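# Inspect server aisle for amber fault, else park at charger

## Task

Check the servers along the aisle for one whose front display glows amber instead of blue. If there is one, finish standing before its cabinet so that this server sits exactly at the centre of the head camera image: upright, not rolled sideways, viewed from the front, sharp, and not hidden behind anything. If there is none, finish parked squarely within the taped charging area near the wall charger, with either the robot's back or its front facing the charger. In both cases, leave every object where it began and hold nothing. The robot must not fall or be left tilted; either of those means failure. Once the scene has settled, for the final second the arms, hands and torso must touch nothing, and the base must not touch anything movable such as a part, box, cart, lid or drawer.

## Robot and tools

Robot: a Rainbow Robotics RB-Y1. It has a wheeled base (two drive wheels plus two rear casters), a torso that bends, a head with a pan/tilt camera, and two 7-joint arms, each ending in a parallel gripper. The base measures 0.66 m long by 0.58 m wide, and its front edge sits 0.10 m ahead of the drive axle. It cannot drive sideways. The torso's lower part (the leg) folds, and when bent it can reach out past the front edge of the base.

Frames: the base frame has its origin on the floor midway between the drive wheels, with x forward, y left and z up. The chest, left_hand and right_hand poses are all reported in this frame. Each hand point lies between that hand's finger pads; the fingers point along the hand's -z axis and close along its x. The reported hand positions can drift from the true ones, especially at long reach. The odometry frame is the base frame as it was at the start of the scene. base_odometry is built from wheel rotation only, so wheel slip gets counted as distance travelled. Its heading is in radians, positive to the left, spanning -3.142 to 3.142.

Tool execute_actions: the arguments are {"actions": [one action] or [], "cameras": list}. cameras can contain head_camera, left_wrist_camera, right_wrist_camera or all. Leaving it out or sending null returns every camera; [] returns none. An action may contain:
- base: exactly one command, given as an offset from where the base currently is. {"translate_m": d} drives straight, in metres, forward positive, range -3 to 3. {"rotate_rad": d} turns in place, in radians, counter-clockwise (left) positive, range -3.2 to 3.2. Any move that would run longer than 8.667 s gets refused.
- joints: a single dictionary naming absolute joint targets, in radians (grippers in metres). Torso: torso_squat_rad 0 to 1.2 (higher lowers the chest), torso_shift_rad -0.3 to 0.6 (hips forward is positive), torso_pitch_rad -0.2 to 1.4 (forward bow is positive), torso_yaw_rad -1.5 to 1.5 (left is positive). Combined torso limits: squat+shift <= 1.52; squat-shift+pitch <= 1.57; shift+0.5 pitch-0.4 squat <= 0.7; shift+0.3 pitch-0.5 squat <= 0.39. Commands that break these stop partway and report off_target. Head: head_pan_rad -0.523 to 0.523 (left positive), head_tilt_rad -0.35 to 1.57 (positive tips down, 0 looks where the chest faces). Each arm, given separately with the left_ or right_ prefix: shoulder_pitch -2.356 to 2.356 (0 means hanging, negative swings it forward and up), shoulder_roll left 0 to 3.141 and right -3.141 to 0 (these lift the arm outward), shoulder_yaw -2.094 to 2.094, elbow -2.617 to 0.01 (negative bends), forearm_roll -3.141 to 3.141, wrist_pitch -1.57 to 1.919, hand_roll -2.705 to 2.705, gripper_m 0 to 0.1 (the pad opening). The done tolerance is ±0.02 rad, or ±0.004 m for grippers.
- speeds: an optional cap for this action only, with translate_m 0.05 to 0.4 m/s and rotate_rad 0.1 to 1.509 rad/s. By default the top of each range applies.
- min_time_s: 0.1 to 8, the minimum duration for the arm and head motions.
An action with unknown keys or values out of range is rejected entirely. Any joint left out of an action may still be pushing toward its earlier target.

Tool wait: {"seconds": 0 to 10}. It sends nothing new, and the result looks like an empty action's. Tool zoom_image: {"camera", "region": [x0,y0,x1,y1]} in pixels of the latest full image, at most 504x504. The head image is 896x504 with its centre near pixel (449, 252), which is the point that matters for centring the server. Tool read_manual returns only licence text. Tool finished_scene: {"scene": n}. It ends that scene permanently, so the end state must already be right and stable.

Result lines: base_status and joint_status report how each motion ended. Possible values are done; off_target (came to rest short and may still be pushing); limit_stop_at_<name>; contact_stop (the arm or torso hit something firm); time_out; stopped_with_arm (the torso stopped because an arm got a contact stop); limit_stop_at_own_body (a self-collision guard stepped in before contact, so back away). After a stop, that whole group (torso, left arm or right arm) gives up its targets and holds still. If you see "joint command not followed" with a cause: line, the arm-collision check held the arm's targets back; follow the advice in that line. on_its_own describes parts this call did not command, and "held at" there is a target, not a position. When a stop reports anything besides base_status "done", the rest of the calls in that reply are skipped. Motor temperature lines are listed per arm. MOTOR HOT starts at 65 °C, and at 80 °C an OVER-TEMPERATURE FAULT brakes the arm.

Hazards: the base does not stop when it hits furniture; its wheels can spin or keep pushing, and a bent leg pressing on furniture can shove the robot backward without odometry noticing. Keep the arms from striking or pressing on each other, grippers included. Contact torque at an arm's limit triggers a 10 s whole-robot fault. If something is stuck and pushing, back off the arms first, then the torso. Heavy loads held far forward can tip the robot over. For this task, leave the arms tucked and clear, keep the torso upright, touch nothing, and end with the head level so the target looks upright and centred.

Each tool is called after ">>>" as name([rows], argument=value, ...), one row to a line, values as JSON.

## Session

>>> execute_actions(actions=[])

Scene clock: 0.00 s.
Motor temperatures (°C, as the motors report them): left_arm=[36 32 34 34 43 36 36] | right_arm=[34 35 34 34 37 39 37]
base_odometry: x=+0.000 y=+0.000 heading=+0.000 (m, m, rad; odometry frame)
base_status: not commanded
joint_positions: torso_squat_rad=+0.350 torso_shift_rad=+0.000 torso_pitch_rad=-0.001 torso_yaw_rad=+0.001 left_shoulder_pitch_rad=-0.037 left_shoulder_roll_rad=+0.033 left_shoulder_yaw_rad=+0.014 left_elbow_rad=-0.225 left_forearm_roll_rad=+0.023 left_wrist_pitch_rad=-0.040 left_hand_roll_rad=+0.013 left_gripper_m=+0.100 right_shoulder_pitch_rad=+0.014 right_shoulder_roll_rad=-0.009 right_shoulder_yaw_rad=+0.052 right_elbow_rad=-0.292 right_forearm_roll_rad=-0.046 right_wrist_pitch_rad=+0.048 right_hand_roll_rad=+0.020 right_gripper_m=+0.099 head_pan_rad=+0.001 head_tilt_rad=+0.399
joint_status: not commanded
chest: x=-0.2286 y=-0.0007 z=+1.2474 quat_wxyz=(+1.000, +0.000, -0.001, +0.000) (m; base frame)
left_hand: x=-0.0832 y=+0.2451 z=+0.5778 quat_wxyz=(+0.988, +0.015, -0.150, +0.017) (m; base frame)
right_hand: x=-0.1064 y=-0.2199 z=+0.5720 quat_wxyz=(+0.993, +0.002, -0.116, +0.012) (m; base frame)
pictures: head_camera, left_wrist_camera, right_wrist_camera
Images, in order (width x height): head_camera 896x504, left_wrist_camera 644x364, right_wrist_camera 644x364.

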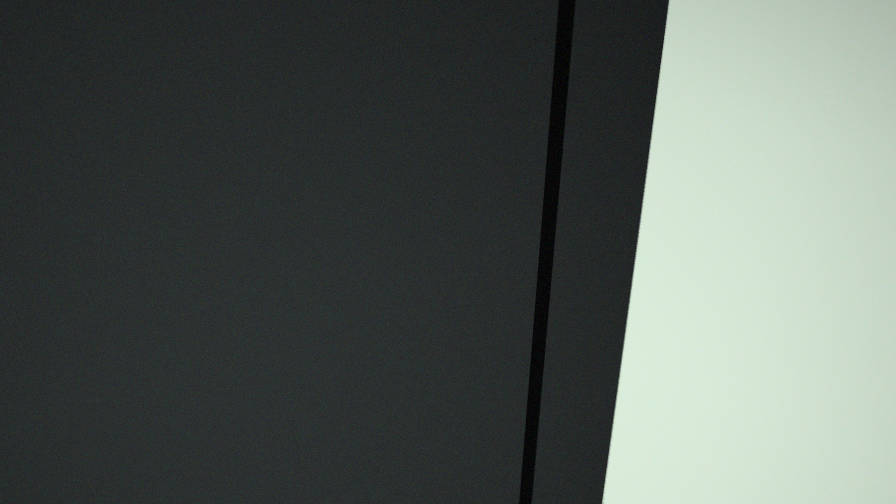

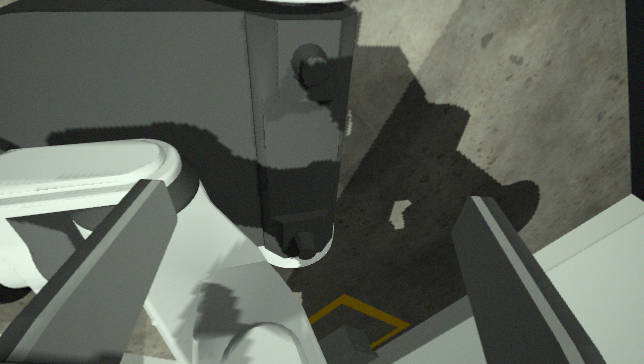

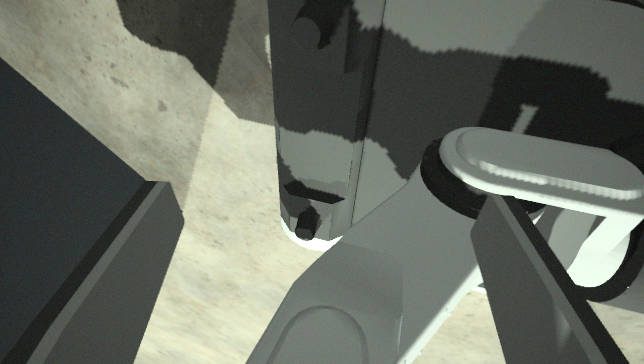

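We're facing the end of the right row; the aisle is to the left.

>>> execute_actions([
  {"joints":{"torso_yaw_rad":0.6,"head_pan_rad":0.5,"head_tilt_rad":0.6}},
], cameras=["head_camera"])

>>> execute_actions([
  {"joints":{"torso_yaw_rad":1.5}},
], cameras=["head_camera"])

Scene clock: 4.87 s.
Motor temperatures (°C, as the motors report them): left_arm=[36 32 34 34 43 36 36] | right_arm=[34 35 34 34 37 39 37]
base_odometry: x=+0.000 y=+0.000 heading=+0.000 (m, m, rad; odometry frame)
base_status: not commanded
joint_positions: torso_squat_rad=+0.350 torso_shift_rad=+0.000 torso_pitch_rad=-0.001 torso_yaw_rad=+0.600 left_shoulder_pitch_rad=-0.036 left_shoulder_roll_rad=+0.033 left_shoulder_yaw_rad=+0.014 left_elbow_rad=-0.225 left_forearm_roll_rad=+0.023 left_wrist_pitch_rad=-0.040 left_hand_roll_rad=+0.013 left_gripper_m=+0.100 right_shoulder_pitch_rad=+0.014 right_shoulder_roll_rad=-0.009 right_shoulder_yaw_rad=+0.052 right_elbow_rad=-0.292 right_forearm_roll_rad=-0.046 right_wrist_pitch_rad=+0.048 right_hand_roll_rad=+0.020 right_gripper_m=+0.099 head_pan_rad=+0.500 head_tilt_rad=+0.600
joint_status: all done
chest: x=-0.2286 y=-0.0007 z=+1.2474 quat_wxyz=(+0.955, +0.000, -0.001, +0.296) (m; base frame)
left_hand: x=-0.2468 y=+0.2838 z=+0.5776 quat_wxyz=(+0.939, +0.058, -0.140, +0.308) (m; base frame)
right_hand: x=-0.0037 y=-0.1133 z=+0.5722 quat_wxyz=(+0.945, +0.035, -0.111, +0.304) (m; base frame)
pictures: head_camera
Images, in order (width x height): head_camera 896x504.

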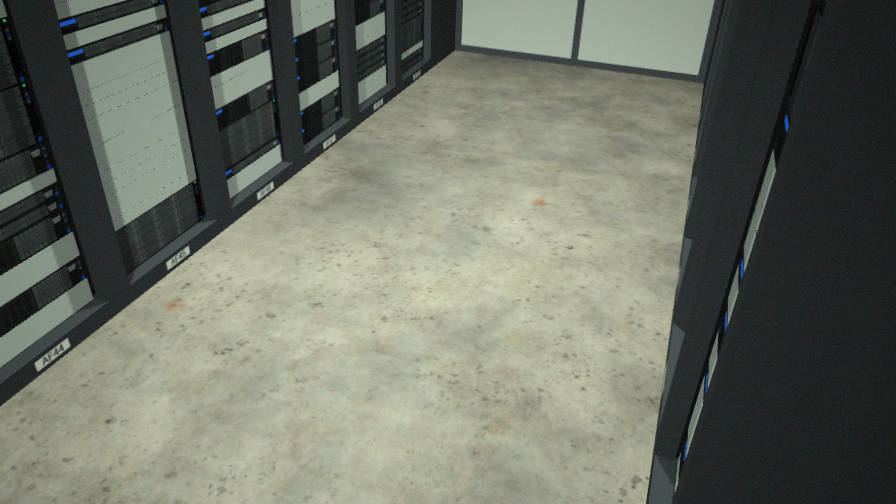

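Scene clock: 5.87 s.
Motor temperatures (°C, as the motors report them): left_arm=[36 32 34 34 43 36 36] | right_arm=[34 35 34 34 37 39 37]
base_odometry: x=+0.000 y=+0.000 heading=+0.000 (m, m, rad; odometry frame)
base_status: not commanded
joint_positions: torso_squat_rad=+0.350 torso_shift_rad=+0.000 torso_pitch_rad=-0.001 torso_yaw_rad=+0.831 left_shoulder_pitch_rad=-0.036 left_shoulder_roll_rad=+0.033 left_shoulder_yaw_rad=+0.014 left_elbow_rad=-0.225 left_forearm_roll_rad=+0.023 left_wrist_pitch_rad=-0.040 left_hand_roll_rad=+0.013 left_gripper_m=+0.100 right_shoulder_pitch_rad=+0.013 right_shoulder_roll_rad=-0.009 right_shoulder_yaw_rad=+0.052 right_elbow_rad=-0.292 right_forearm_roll_rad=-0.046 right_wrist_pitch_rad=+0.048 right_hand_roll_rad=+0.020 right_gripper_m=+0.099 head_pan_rad=+0.500 head_tilt_rad=+0.600
joint_status: torso_yaw_rad limit_stop_at_own_body (moved +0.231 of +0.900)
on_its_own: torso_yaw_rad is held at +0.830, not at your +1.500, since a limit_stop_at_own_body
chest: x=-0.2286 y=-0.0007 z=+1.2474 quat_wxyz=(+0.915, +0.000, -0.001, +0.403) (m; base frame)
left_hand: x=-0.3113 y=+0.2718 z=+0.5775 quat_wxyz=(+0.897, +0.073, -0.132, +0.414) (m; base frame)
right_hand: x=+0.0163 y=-0.0590 z=+0.5723 quat_wxyz=(+0.904, +0.048, -0.106, +0.411) (m; base frame)
pictures: head_camera
Images, in order (width x height): head_camera 896x504.

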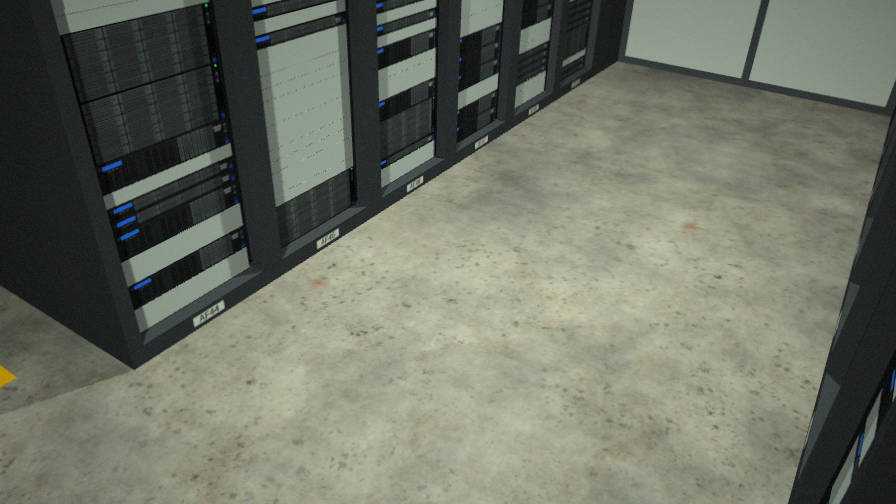

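>>> execute_actions([
  {"base":{"rotate_rad":1.96},"joints":{"torso_yaw_rad":0,"head_pan_rad":0.3}},
], cameras=["head_camera"])

>>> execute_actions([
  {"base":{"translate_m":0.95},"joints":{"head_tilt_rad":0.8}},
], cameras=["head_camera"])

>>> execute_actions([
  {"base":{"rotate_rad":-1.2},"joints":{"head_tilt_rad":0.5,"head_pan_rad":-0.5}},
], cameras=["head_camera"])

>>> execute_actions([
  {"joints":{"head_tilt_rad":0.0}},
], cameras=["head_camera"])

Scene clock: 18.00 s.
Motor temperatures (°C, as the motors report them): left_arm=[36 32 34 34 43 36 36] | right_arm=[34 35 34 34 37 39 37]
base_odometry: x=+0.000 y=+0.000 heading=+1.960 (m, m, rad; odometry frame)
base_status: done
joint_positions: torso_squat_rad=+0.350 torso_shift_rad=+0.000 torso_pitch_rad=-0.001 torso_yaw_rad=+0.000 left_shoulder_pitch_rad=-0.037 left_shoulder_roll_rad=+0.033 left_shoulder_yaw_rad=+0.014 left_elbow_rad=-0.225 left_forearm_roll_rad=+0.023 left_wrist_pitch_rad=-0.040 left_hand_roll_rad=+0.013 left_gripper_m=+0.100 right_shoulder_pitch_rad=+0.014 right_shoulder_roll_rad=-0.009 right_shoulder_yaw_rad=+0.052 right_elbow_rad=-0.292 right_forearm_roll_rad=-0.046 right_wrist_pitch_rad=+0.048 right_hand_roll_rad=+0.020 right_gripper_m=+0.099 head_pan_rad=+0.300 head_tilt_rad=+0.600
joint_status: all done
chest: x=-0.2286 y=-0.0007 z=+1.2474 quat_wxyz=(+1.000, +0.000, -0.001, +0.000) (m; base frame)
left_hand: x=-0.0829 y=+0.2450 z=+0.5779 quat_wxyz=(+0.988, +0.015, -0.151, +0.017) (m; base frame)
right_hand: x=-0.1068 y=-0.2200 z=+0.5720 quat_wxyz=(+0.993, +0.002, -0.116, +0.011) (m; base frame)
pictures: head_camera
Images, in order (width x height): head_camera 896x504.

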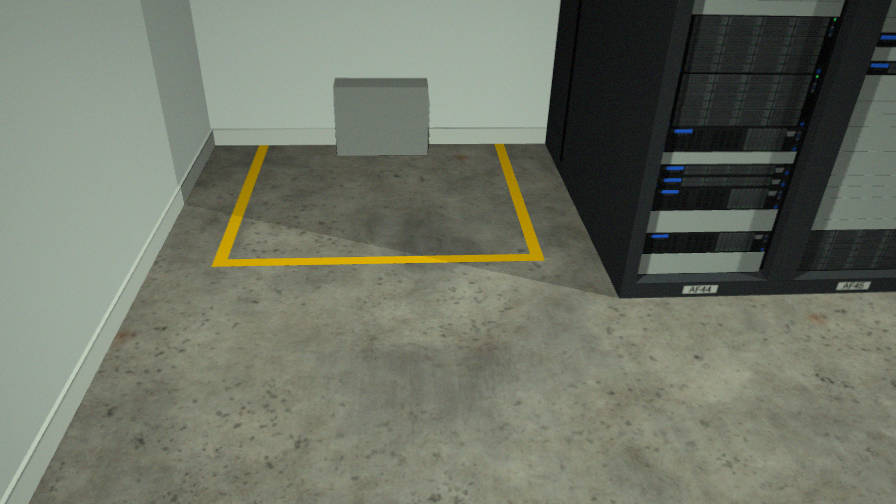

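Scene clock: 21.90 s.
Motor temperatures (°C, as the motors report them): left_arm=[36 32 34 34 43 36 36] | right_arm=[34 35 34 34 37 39 37]
base_odometry: x=-0.361 y=+0.879 heading=+1.960 (m, m, rad; odometry frame)
base_status: done
joint_positions: torso_squat_rad=+0.350 torso_shift_rad=+0.000 torso_pitch_rad=-0.001 torso_yaw_rad=+0.000 left_shoulder_pitch_rad=-0.037 left_shoulder_roll_rad=+0.033 left_shoulder_yaw_rad=+0.014 left_elbow_rad=-0.225 left_forearm_roll_rad=+0.023 left_wrist_pitch_rad=-0.040 left_hand_roll_rad=+0.013 left_gripper_m=+0.100 right_shoulder_pitch_rad=+0.014 right_shoulder_roll_rad=-0.009 right_shoulder_yaw_rad=+0.052 right_elbow_rad=-0.292 right_forearm_roll_rad=-0.046 right_wrist_pitch_rad=+0.048 right_hand_roll_rad=+0.020 right_gripper_m=+0.099 head_pan_rad=+0.300 head_tilt_rad=+0.800
joint_status: all done
chest: x=-0.2285 y=-0.0007 z=+1.2474 quat_wxyz=(+1.000, +0.000, -0.001, +0.000) (m; base frame)
left_hand: x=-0.0829 y=+0.2450 z=+0.5779 quat_wxyz=(+0.988, +0.014, -0.151, +0.017) (m; base frame)
right_hand: x=-0.1066 y=-0.2200 z=+0.5720 quat_wxyz=(+0.993, +0.002, -0.116, +0.011) (m; base frame)
pictures: head_camera
Images, in order (width x height): head_camera 896x504.

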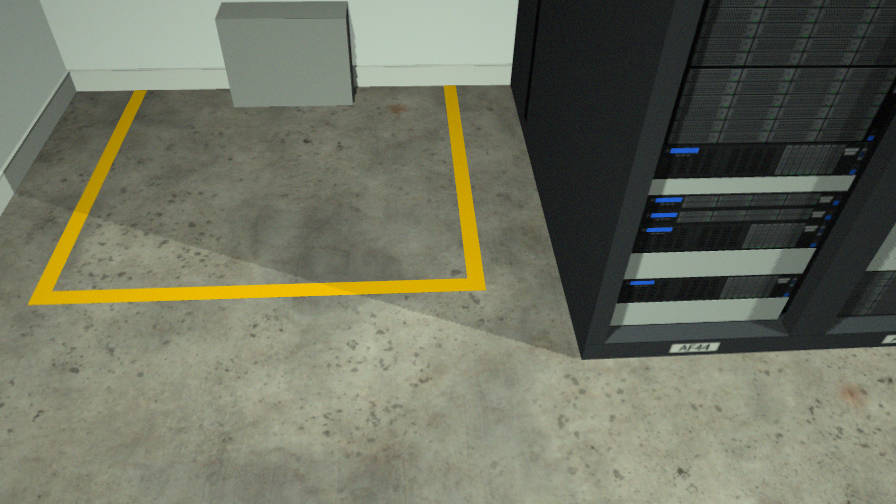

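Scene clock: 25.47 s.
Motor temperatures (°C, as the motors report them): left_arm=[36 32 34 34 43 36 36] | right_arm=[34 35 34 34 37 39 37]
base_odometry: x=-0.361 y=+0.879 heading=+0.761 (m, m, rad; odometry frame)
base_status: done
joint_positions: torso_squat_rad=+0.350 torso_shift_rad=+0.000 torso_pitch_rad=-0.001 torso_yaw_rad=+0.000 left_shoulder_pitch_rad=-0.037 left_shoulder_roll_rad=+0.033 left_shoulder_yaw_rad=+0.014 left_elbow_rad=-0.225 left_forearm_roll_rad=+0.023 left_wrist_pitch_rad=-0.040 left_hand_roll_rad=+0.013 left_gripper_m=+0.100 right_shoulder_pitch_rad=+0.014 right_shoulder_roll_rad=-0.009 right_shoulder_yaw_rad=+0.052 right_elbow_rad=-0.292 right_forearm_roll_rad=-0.046 right_wrist_pitch_rad=+0.048 right_hand_roll_rad=+0.020 right_gripper_m=+0.099 head_pan_rad=-0.500 head_tilt_rad=+0.500
joint_status: all done
chest: x=-0.2285 y=-0.0007 z=+1.2474 quat_wxyz=(+1.000, +0.000, -0.001, +0.000) (m; base frame)
left_hand: x=-0.0829 y=+0.2450 z=+0.5778 quat_wxyz=(+0.988, +0.014, -0.151, +0.017) (m; base frame)
right_hand: x=-0.1066 y=-0.2200 z=+0.5720 quat_wxyz=(+0.993, +0.002, -0.116, +0.011) (m; base frame)
pictures: head_camera
Images, in order (width x height): head_camera 896x504.

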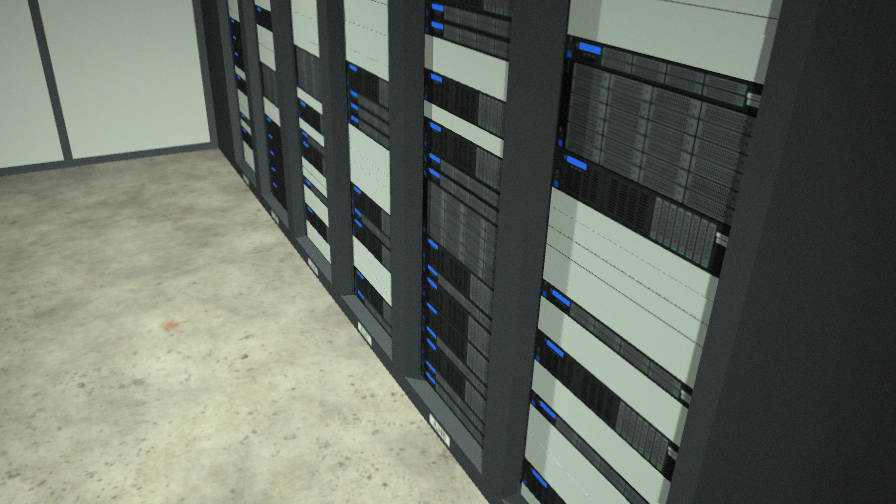

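Scene clock: 26.47 s.
Motor temperatures (°C, as the motors report them): left_arm=[36 32 34 34 43 36 36] | right_arm=[34 35 34 34 37 39 37]
base_odometry: x=-0.361 y=+0.879 heading=+0.761 (m, m, rad; odometry frame)
base_status: not commanded
joint_positions: torso_squat_rad=+0.350 torso_shift_rad=+0.000 torso_pitch_rad=-0.001 torso_yaw_rad=+0.000 left_shoulder_pitch_rad=-0.037 left_shoulder_roll_rad=+0.033 left_shoulder_yaw_rad=+0.014 left_elbow_rad=-0.225 left_forearm_roll_rad=+0.023 left_wrist_pitch_rad=-0.040 left_hand_roll_rad=+0.013 left_gripper_m=+0.100 right_shoulder_pitch_rad=+0.014 right_shoulder_roll_rad=-0.009 right_shoulder_yaw_rad=+0.052 right_elbow_rad=-0.292 right_forearm_roll_rad=-0.046 right_wrist_pitch_rad=+0.048 right_hand_roll_rad=+0.020 right_gripper_m=+0.099 head_pan_rad=-0.500 head_tilt_rad=+0.000
joint_status: all done
chest: x=-0.2285 y=-0.0007 z=+1.2474 quat_wxyz=(+1.000, +0.000, -0.001, +0.000) (m; base frame)
left_hand: x=-0.0829 y=+0.2450 z=+0.5778 quat_wxyz=(+0.988, +0.014, -0.151, +0.017) (m; base frame)
right_hand: x=-0.1066 y=-0.2200 z=+0.5720 quat_wxyz=(+0.993, +0.002, -0.116, +0.011) (m; base frame)
pictures: head_camera
Images, in order (width x height): head_camera 896x504.

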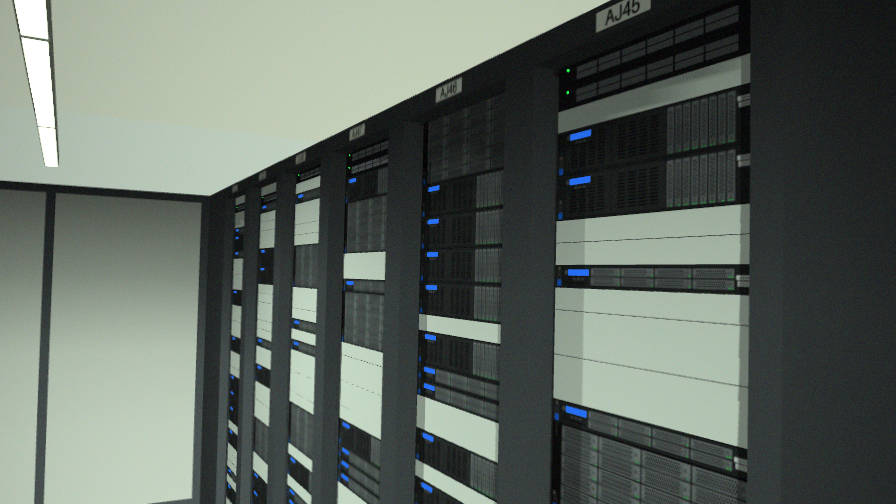

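>>> zoom_image(camera="head_camera", region=[200,160,400,504])

>>> execute_actions([
  {"base":{"translate_m":2.4},"joints":{"head_tilt_rad":0.6,"torso_yaw_rad":-0.15}},
], cameras=["head_camera"])

>>> execute_actions([
  {"joints":{"head_tilt_rad":0.6,"head_pan_rad":0.5,"torso_yaw_rad":0.5}},
], cameras=["head_camera"])

>>> execute_actions([
  {"joints":{"head_tilt_rad":0.0}},
], cameras=["head_camera"])

Region (200, 160, 400, 504) of head_camera's 896x504 image, scaled by 1.465, with more detail than that image has; it fills the left 293 columns of this view, and the rest is white.

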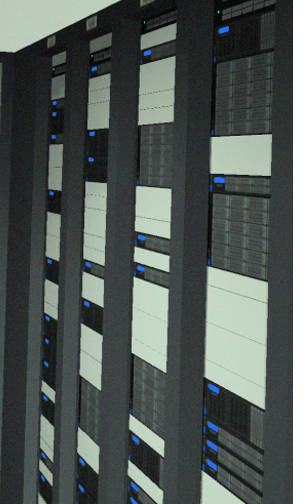

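Scene clock: 38.50 s.
Motor temperatures (°C, as the motors report them): left_arm=[36 32 34 34 43 36 36] | right_arm=[34 35 34 34 37 39 37]
base_odometry: x=+1.378 y=+2.533 heading=+0.760 (m, m, rad; odometry frame)
base_status: done
joint_positions: torso_squat_rad=+0.350 torso_shift_rad=+0.000 torso_pitch_rad=-0.001 torso_yaw_rad=-0.150 left_shoulder_pitch_rad=-0.037 left_shoulder_roll_rad=+0.033 left_shoulder_yaw_rad=+0.014 left_elbow_rad=-0.225 left_forearm_roll_rad=+0.023 left_wrist_pitch_rad=-0.040 left_hand_roll_rad=+0.013 left_gripper_m=+0.100 right_shoulder_pitch_rad=+0.014 right_shoulder_roll_rad=-0.009 right_shoulder_yaw_rad=+0.052 right_elbow_rad=-0.292 right_forearm_roll_rad=-0.046 right_wrist_pitch_rad=+0.048 right_hand_roll_rad=+0.020 right_gripper_m=+0.099 head_pan_rad=-0.500 head_tilt_rad=+0.600
joint_status: all done
chest: x=-0.2285 y=-0.0007 z=+1.2474 quat_wxyz=(+0.997, +0.000, -0.001, -0.075) (m; base frame)
left_hand: x=-0.0479 y=+0.2206 z=+0.5779 quat_wxyz=(+0.987, +0.003, -0.151, -0.057) (m; base frame)
right_hand: x=-0.1408 y=-0.2356 z=+0.5720 quat_wxyz=(+0.991, -0.007, -0.116, -0.063) (m; base frame)
pictures: head_camera
Images, in order (width x height): head_camera 896x504.

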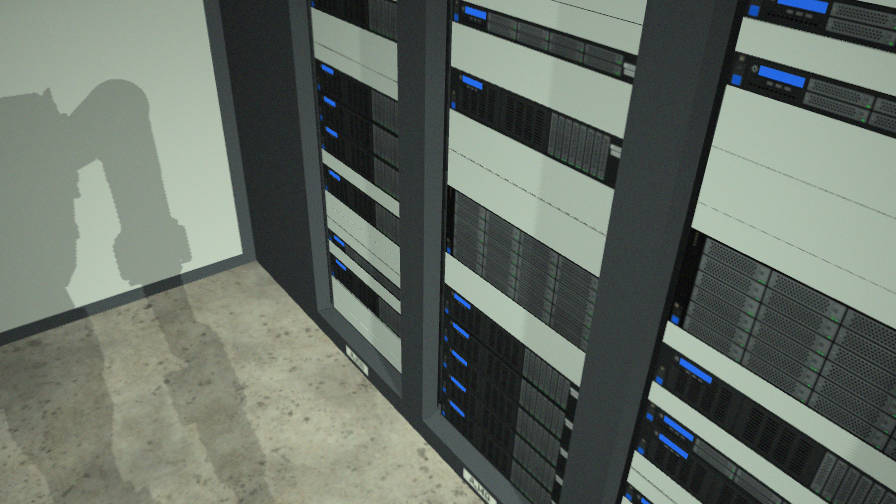

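Scene clock: 40.37 s.
Motor temperatures (°C, as the motors report them): left_arm=[36 32 34 34 43 36 36] | right_arm=[34 35 34 34 37 39 37]
base_odometry: x=+1.378 y=+2.533 heading=+0.760 (m, m, rad; odometry frame)
base_status: not commanded
joint_positions: torso_squat_rad=+0.350 torso_shift_rad=+0.000 torso_pitch_rad=-0.001 torso_yaw_rad=+0.500 left_shoulder_pitch_rad=-0.036 left_shoulder_roll_rad=+0.033 left_shoulder_yaw_rad=+0.014 left_elbow_rad=-0.225 left_forearm_roll_rad=+0.023 left_wrist_pitch_rad=-0.040 left_hand_roll_rad=+0.013 left_gripper_m=+0.100 right_shoulder_pitch_rad=+0.014 right_shoulder_roll_rad=-0.009 right_shoulder_yaw_rad=+0.052 right_elbow_rad=-0.292 right_forearm_roll_rad=-0.046 right_wrist_pitch_rad=+0.048 right_hand_roll_rad=+0.020 right_gripper_m=+0.099 head_pan_rad=+0.500 head_tilt_rad=+0.600
joint_status: all done
chest: x=-0.2285 y=-0.0007 z=+1.2474 quat_wxyz=(+0.969, +0.000, -0.001, +0.247) (m; base frame)
left_hand: x=-0.2184 y=+0.2843 z=+0.5777 quat_wxyz=(+0.953, +0.051, -0.142, +0.261) (m; base frame)
right_hand: x=-0.0161 y=-0.1351 z=+0.5722 quat_wxyz=(+0.959, +0.030, -0.112, +0.257) (m; base frame)
pictures: head_camera
Images, in order (width x height): head_camera 896x504.

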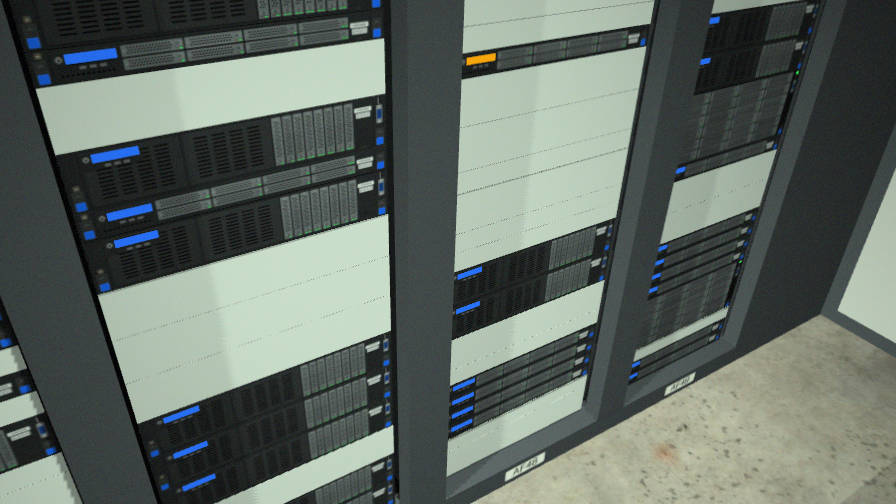

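Scene clock: 41.43 s.
Motor temperatures (°C, as the motors report them): left_arm=[36 32 34 34 43 36 36] | right_arm=[34 35 34 34 37 39 37]
base_odometry: x=+1.378 y=+2.533 heading=+0.760 (m, m, rad; odometry frame)
base_status: not commanded
joint_positions: torso_squat_rad=+0.350 torso_shift_rad=+0.000 torso_pitch_rad=-0.001 torso_yaw_rad=+0.500 left_shoulder_pitch_rad=-0.036 left_shoulder_roll_rad=+0.033 left_shoulder_yaw_rad=+0.014 left_elbow_rad=-0.225 left_forearm_roll_rad=+0.023 left_wrist_pitch_rad=-0.040 left_hand_roll_rad=+0.013 left_gripper_m=+0.100 right_shoulder_pitch_rad=+0.014 right_shoulder_roll_rad=-0.009 right_shoulder_yaw_rad=+0.052 right_elbow_rad=-0.292 right_forearm_roll_rad=-0.046 right_wrist_pitch_rad=+0.048 right_hand_roll_rad=+0.020 right_gripper_m=+0.099 head_pan_rad=+0.500 head_tilt_rad=+0.000
joint_status: all done
chest: x=-0.2285 y=-0.0007 z=+1.2474 quat_wxyz=(+0.969, +0.000, -0.001, +0.247) (m; base frame)
left_hand: x=-0.2184 y=+0.2843 z=+0.5777 quat_wxyz=(+0.953, +0.051, -0.142, +0.261) (m; base frame)
right_hand: x=-0.0161 y=-0.1351 z=+0.5722 quat_wxyz=(+0.959, +0.030, -0.112, +0.257) (m; base frame)
pictures: head_camera
Images, in order (width x height): head_camera 896x504.

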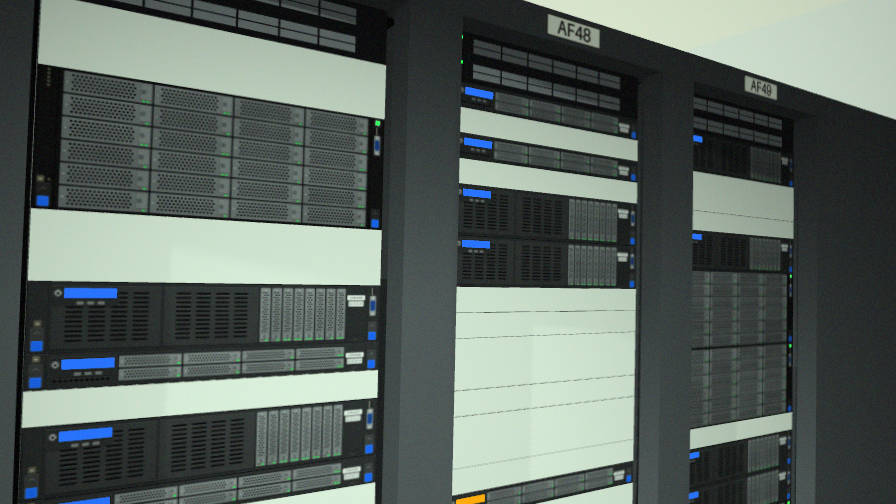

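>>> execute_actions([
  {"base":{"translate_m":0.63},"joints":{"head_tilt_rad":0.25,"torso_yaw_rad":0,"head_pan_rad":0,"torso_squat_rad":0.8}},
], cameras=[])

>>> execute_actions([
  {"base":{"rotate_rad":1.52}},
], cameras=["head_camera"])

Scene clock: 50.03 s.
Motor temperatures (°C, as the motors report them): left_arm=[36 32 34 34 43 36 36] | right_arm=[34 35 34 34 37 39 37]
base_odometry: x=+1.835 y=+2.966 heading=+0.759 (m, m, rad; odometry frame)
base_status: done
joint_positions: torso_squat_rad=+0.800 torso_shift_rad=+0.000 torso_pitch_rad=-0.001 torso_yaw_rad=+0.000 left_shoulder_pitch_rad=-0.037 left_shoulder_roll_rad=+0.033 left_shoulder_yaw_rad=+0.014 left_elbow_rad=-0.225 left_forearm_roll_rad=+0.023 left_wrist_pitch_rad=-0.040 left_hand_roll_rad=+0.013 left_gripper_m=+0.100 right_shoulder_pitch_rad=+0.014 right_shoulder_roll_rad=-0.009 right_shoulder_yaw_rad=+0.052 right_elbow_rad=-0.292 right_forearm_roll_rad=-0.046 right_wrist_pitch_rad=+0.048 right_hand_roll_rad=+0.020 right_gripper_m=+0.099 head_pan_rad=+0.000 head_tilt_rad=+0.250
joint_status: all done
chest: x=-0.2285 y=-0.0006 z=+1.0776 quat_wxyz=(+1.000, +0.000, -0.001, +0.000) (m; base frame)
left_hand: x=-0.0828 y=+0.2451 z=+0.4081 quat_wxyz=(+0.988, +0.015, -0.151, +0.017) (m; base frame)
right_hand: x=-0.1066 y=-0.2199 z=+0.4023 quat_wxyz=(+0.993, +0.002, -0.116, +0.011) (m; base frame)
pictures: none
No camera images: the call's "cameras" was empty. Leave "cameras" out to get every camera's image.

Scene clock: 53.97 s.
Motor temperatures (°C, as the motors report them): left_arm=[36 32 34 34 43 36 36] | right_arm=[34 35 34 34 37 39 37]
base_odometry: x=+1.835 y=+2.966 heading=+2.279 (m, m, rad; odometry frame)
base_status: done
joint_positions: torso_squat_rad=+0.800 torso_shift_rad=+0.000 torso_pitch_rad=-0.001 torso_yaw_rad=+0.000 left_shoulder_pitch_rad=-0.037 left_shoulder_roll_rad=+0.033 left_shoulder_yaw_rad=+0.014 left_elbow_rad=-0.225 left_forearm_roll_rad=+0.023 left_wrist_pitch_rad=-0.040 left_hand_roll_rad=+0.013 left_gripper_m=+0.100 right_shoulder_pitch_rad=+0.014 right_shoulder_roll_rad=-0.009 right_shoulder_yaw_rad=+0.052 right_elbow_rad=-0.292 right_forearm_roll_rad=-0.046 right_wrist_pitch_rad=+0.048 right_hand_roll_rad=+0.020 right_gripper_m=+0.099 head_pan_rad=+0.000 head_tilt_rad=+0.250
joint_status: not commanded
chest: x=-0.2285 y=-0.0006 z=+1.0776 quat_wxyz=(+1.000, +0.000, -0.001, +0.000) (m; base frame)
left_hand: x=-0.0829 y=+0.2451 z=+0.4081 quat_wxyz=(+0.988, +0.015, -0.151, +0.017) (m; base frame)
right_hand: x=-0.1066 y=-0.2199 z=+0.4023 quat_wxyz=(+0.993, +0.002, -0.116, +0.011) (m; base frame)
pictures: head_camera
Images, in order (width x height): head_camera 896x504.

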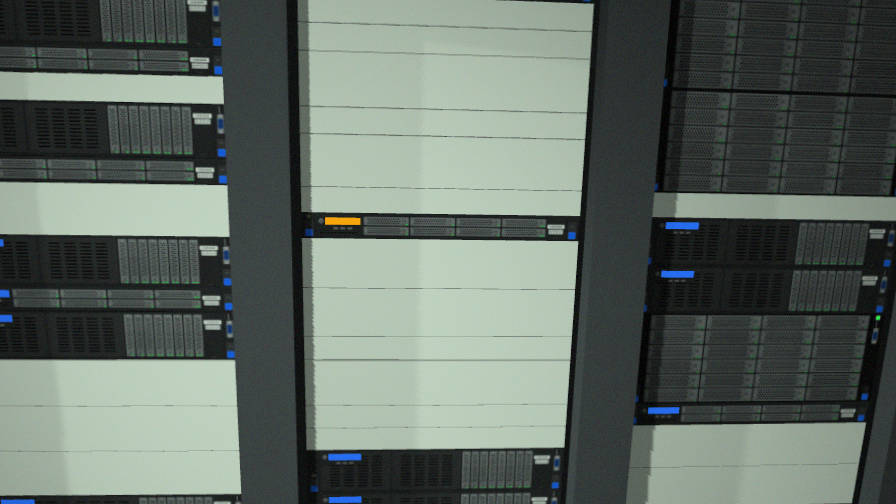

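>>> execute_actions([
  {"joints":{"head_tilt_rad":0.213}},
], cameras=["head_camera"])

Scene clock: 56.67 s.
Motor temperatures (°C, as the motors report them): left_arm=[36 32 34 34 43 36 36] | right_arm=[34 35 34 34 37 39 37]
base_odometry: x=+1.835 y=+2.966 heading=+2.279 (m, m, rad; odometry frame)
base_status: not commanded
joint_positions: torso_squat_rad=+0.800 torso_shift_rad=+0.000 torso_pitch_rad=-0.001 torso_yaw_rad=+0.000 left_shoulder_pitch_rad=-0.037 left_shoulder_roll_rad=+0.033 left_shoulder_yaw_rad=+0.014 left_elbow_rad=-0.225 left_forearm_roll_rad=+0.023 left_wrist_pitch_rad=-0.040 left_hand_roll_rad=+0.013 left_gripper_m=+0.100 right_shoulder_pitch_rad=+0.014 right_shoulder_roll_rad=-0.009 right_shoulder_yaw_rad=+0.052 right_elbow_rad=-0.292 right_forearm_roll_rad=-0.046 right_wrist_pitch_rad=+0.048 right_hand_roll_rad=+0.020 right_gripper_m=+0.099 head_pan_rad=+0.000 head_tilt_rad=+0.213
joint_status: all done
chest: x=-0.2285 y=-0.0006 z=+1.0776 quat_wxyz=(+1.000, +0.000, -0.001, +0.000) (m; base frame)
left_hand: x=-0.0829 y=+0.2451 z=+0.4081 quat_wxyz=(+0.988, +0.015, -0.151, +0.017) (m; base frame)
right_hand: x=-0.1066 y=-0.2199 z=+0.4023 quat_wxyz=(+0.993, +0.002, -0.116, +0.011) (m; base frame)
pictures: head_camera
Images, in order (width x height): head_camera 896x504.

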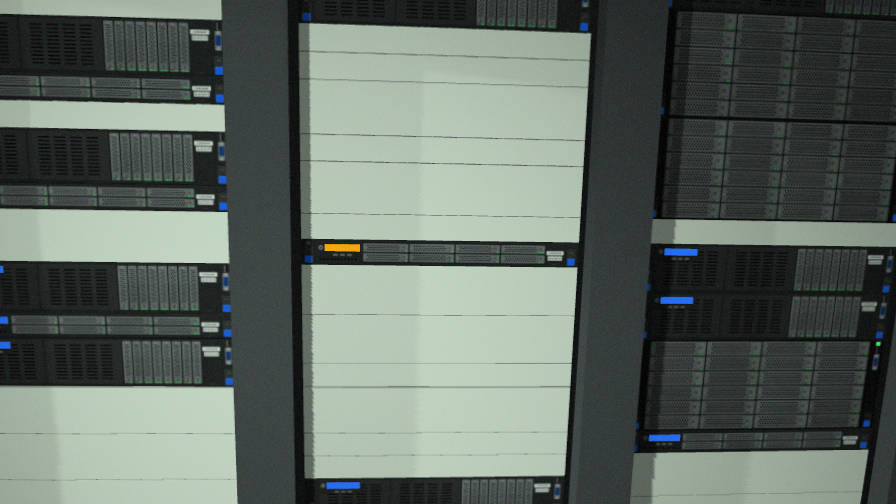

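>>> finished_scene(scene=2)

The scene is finished: the task was done.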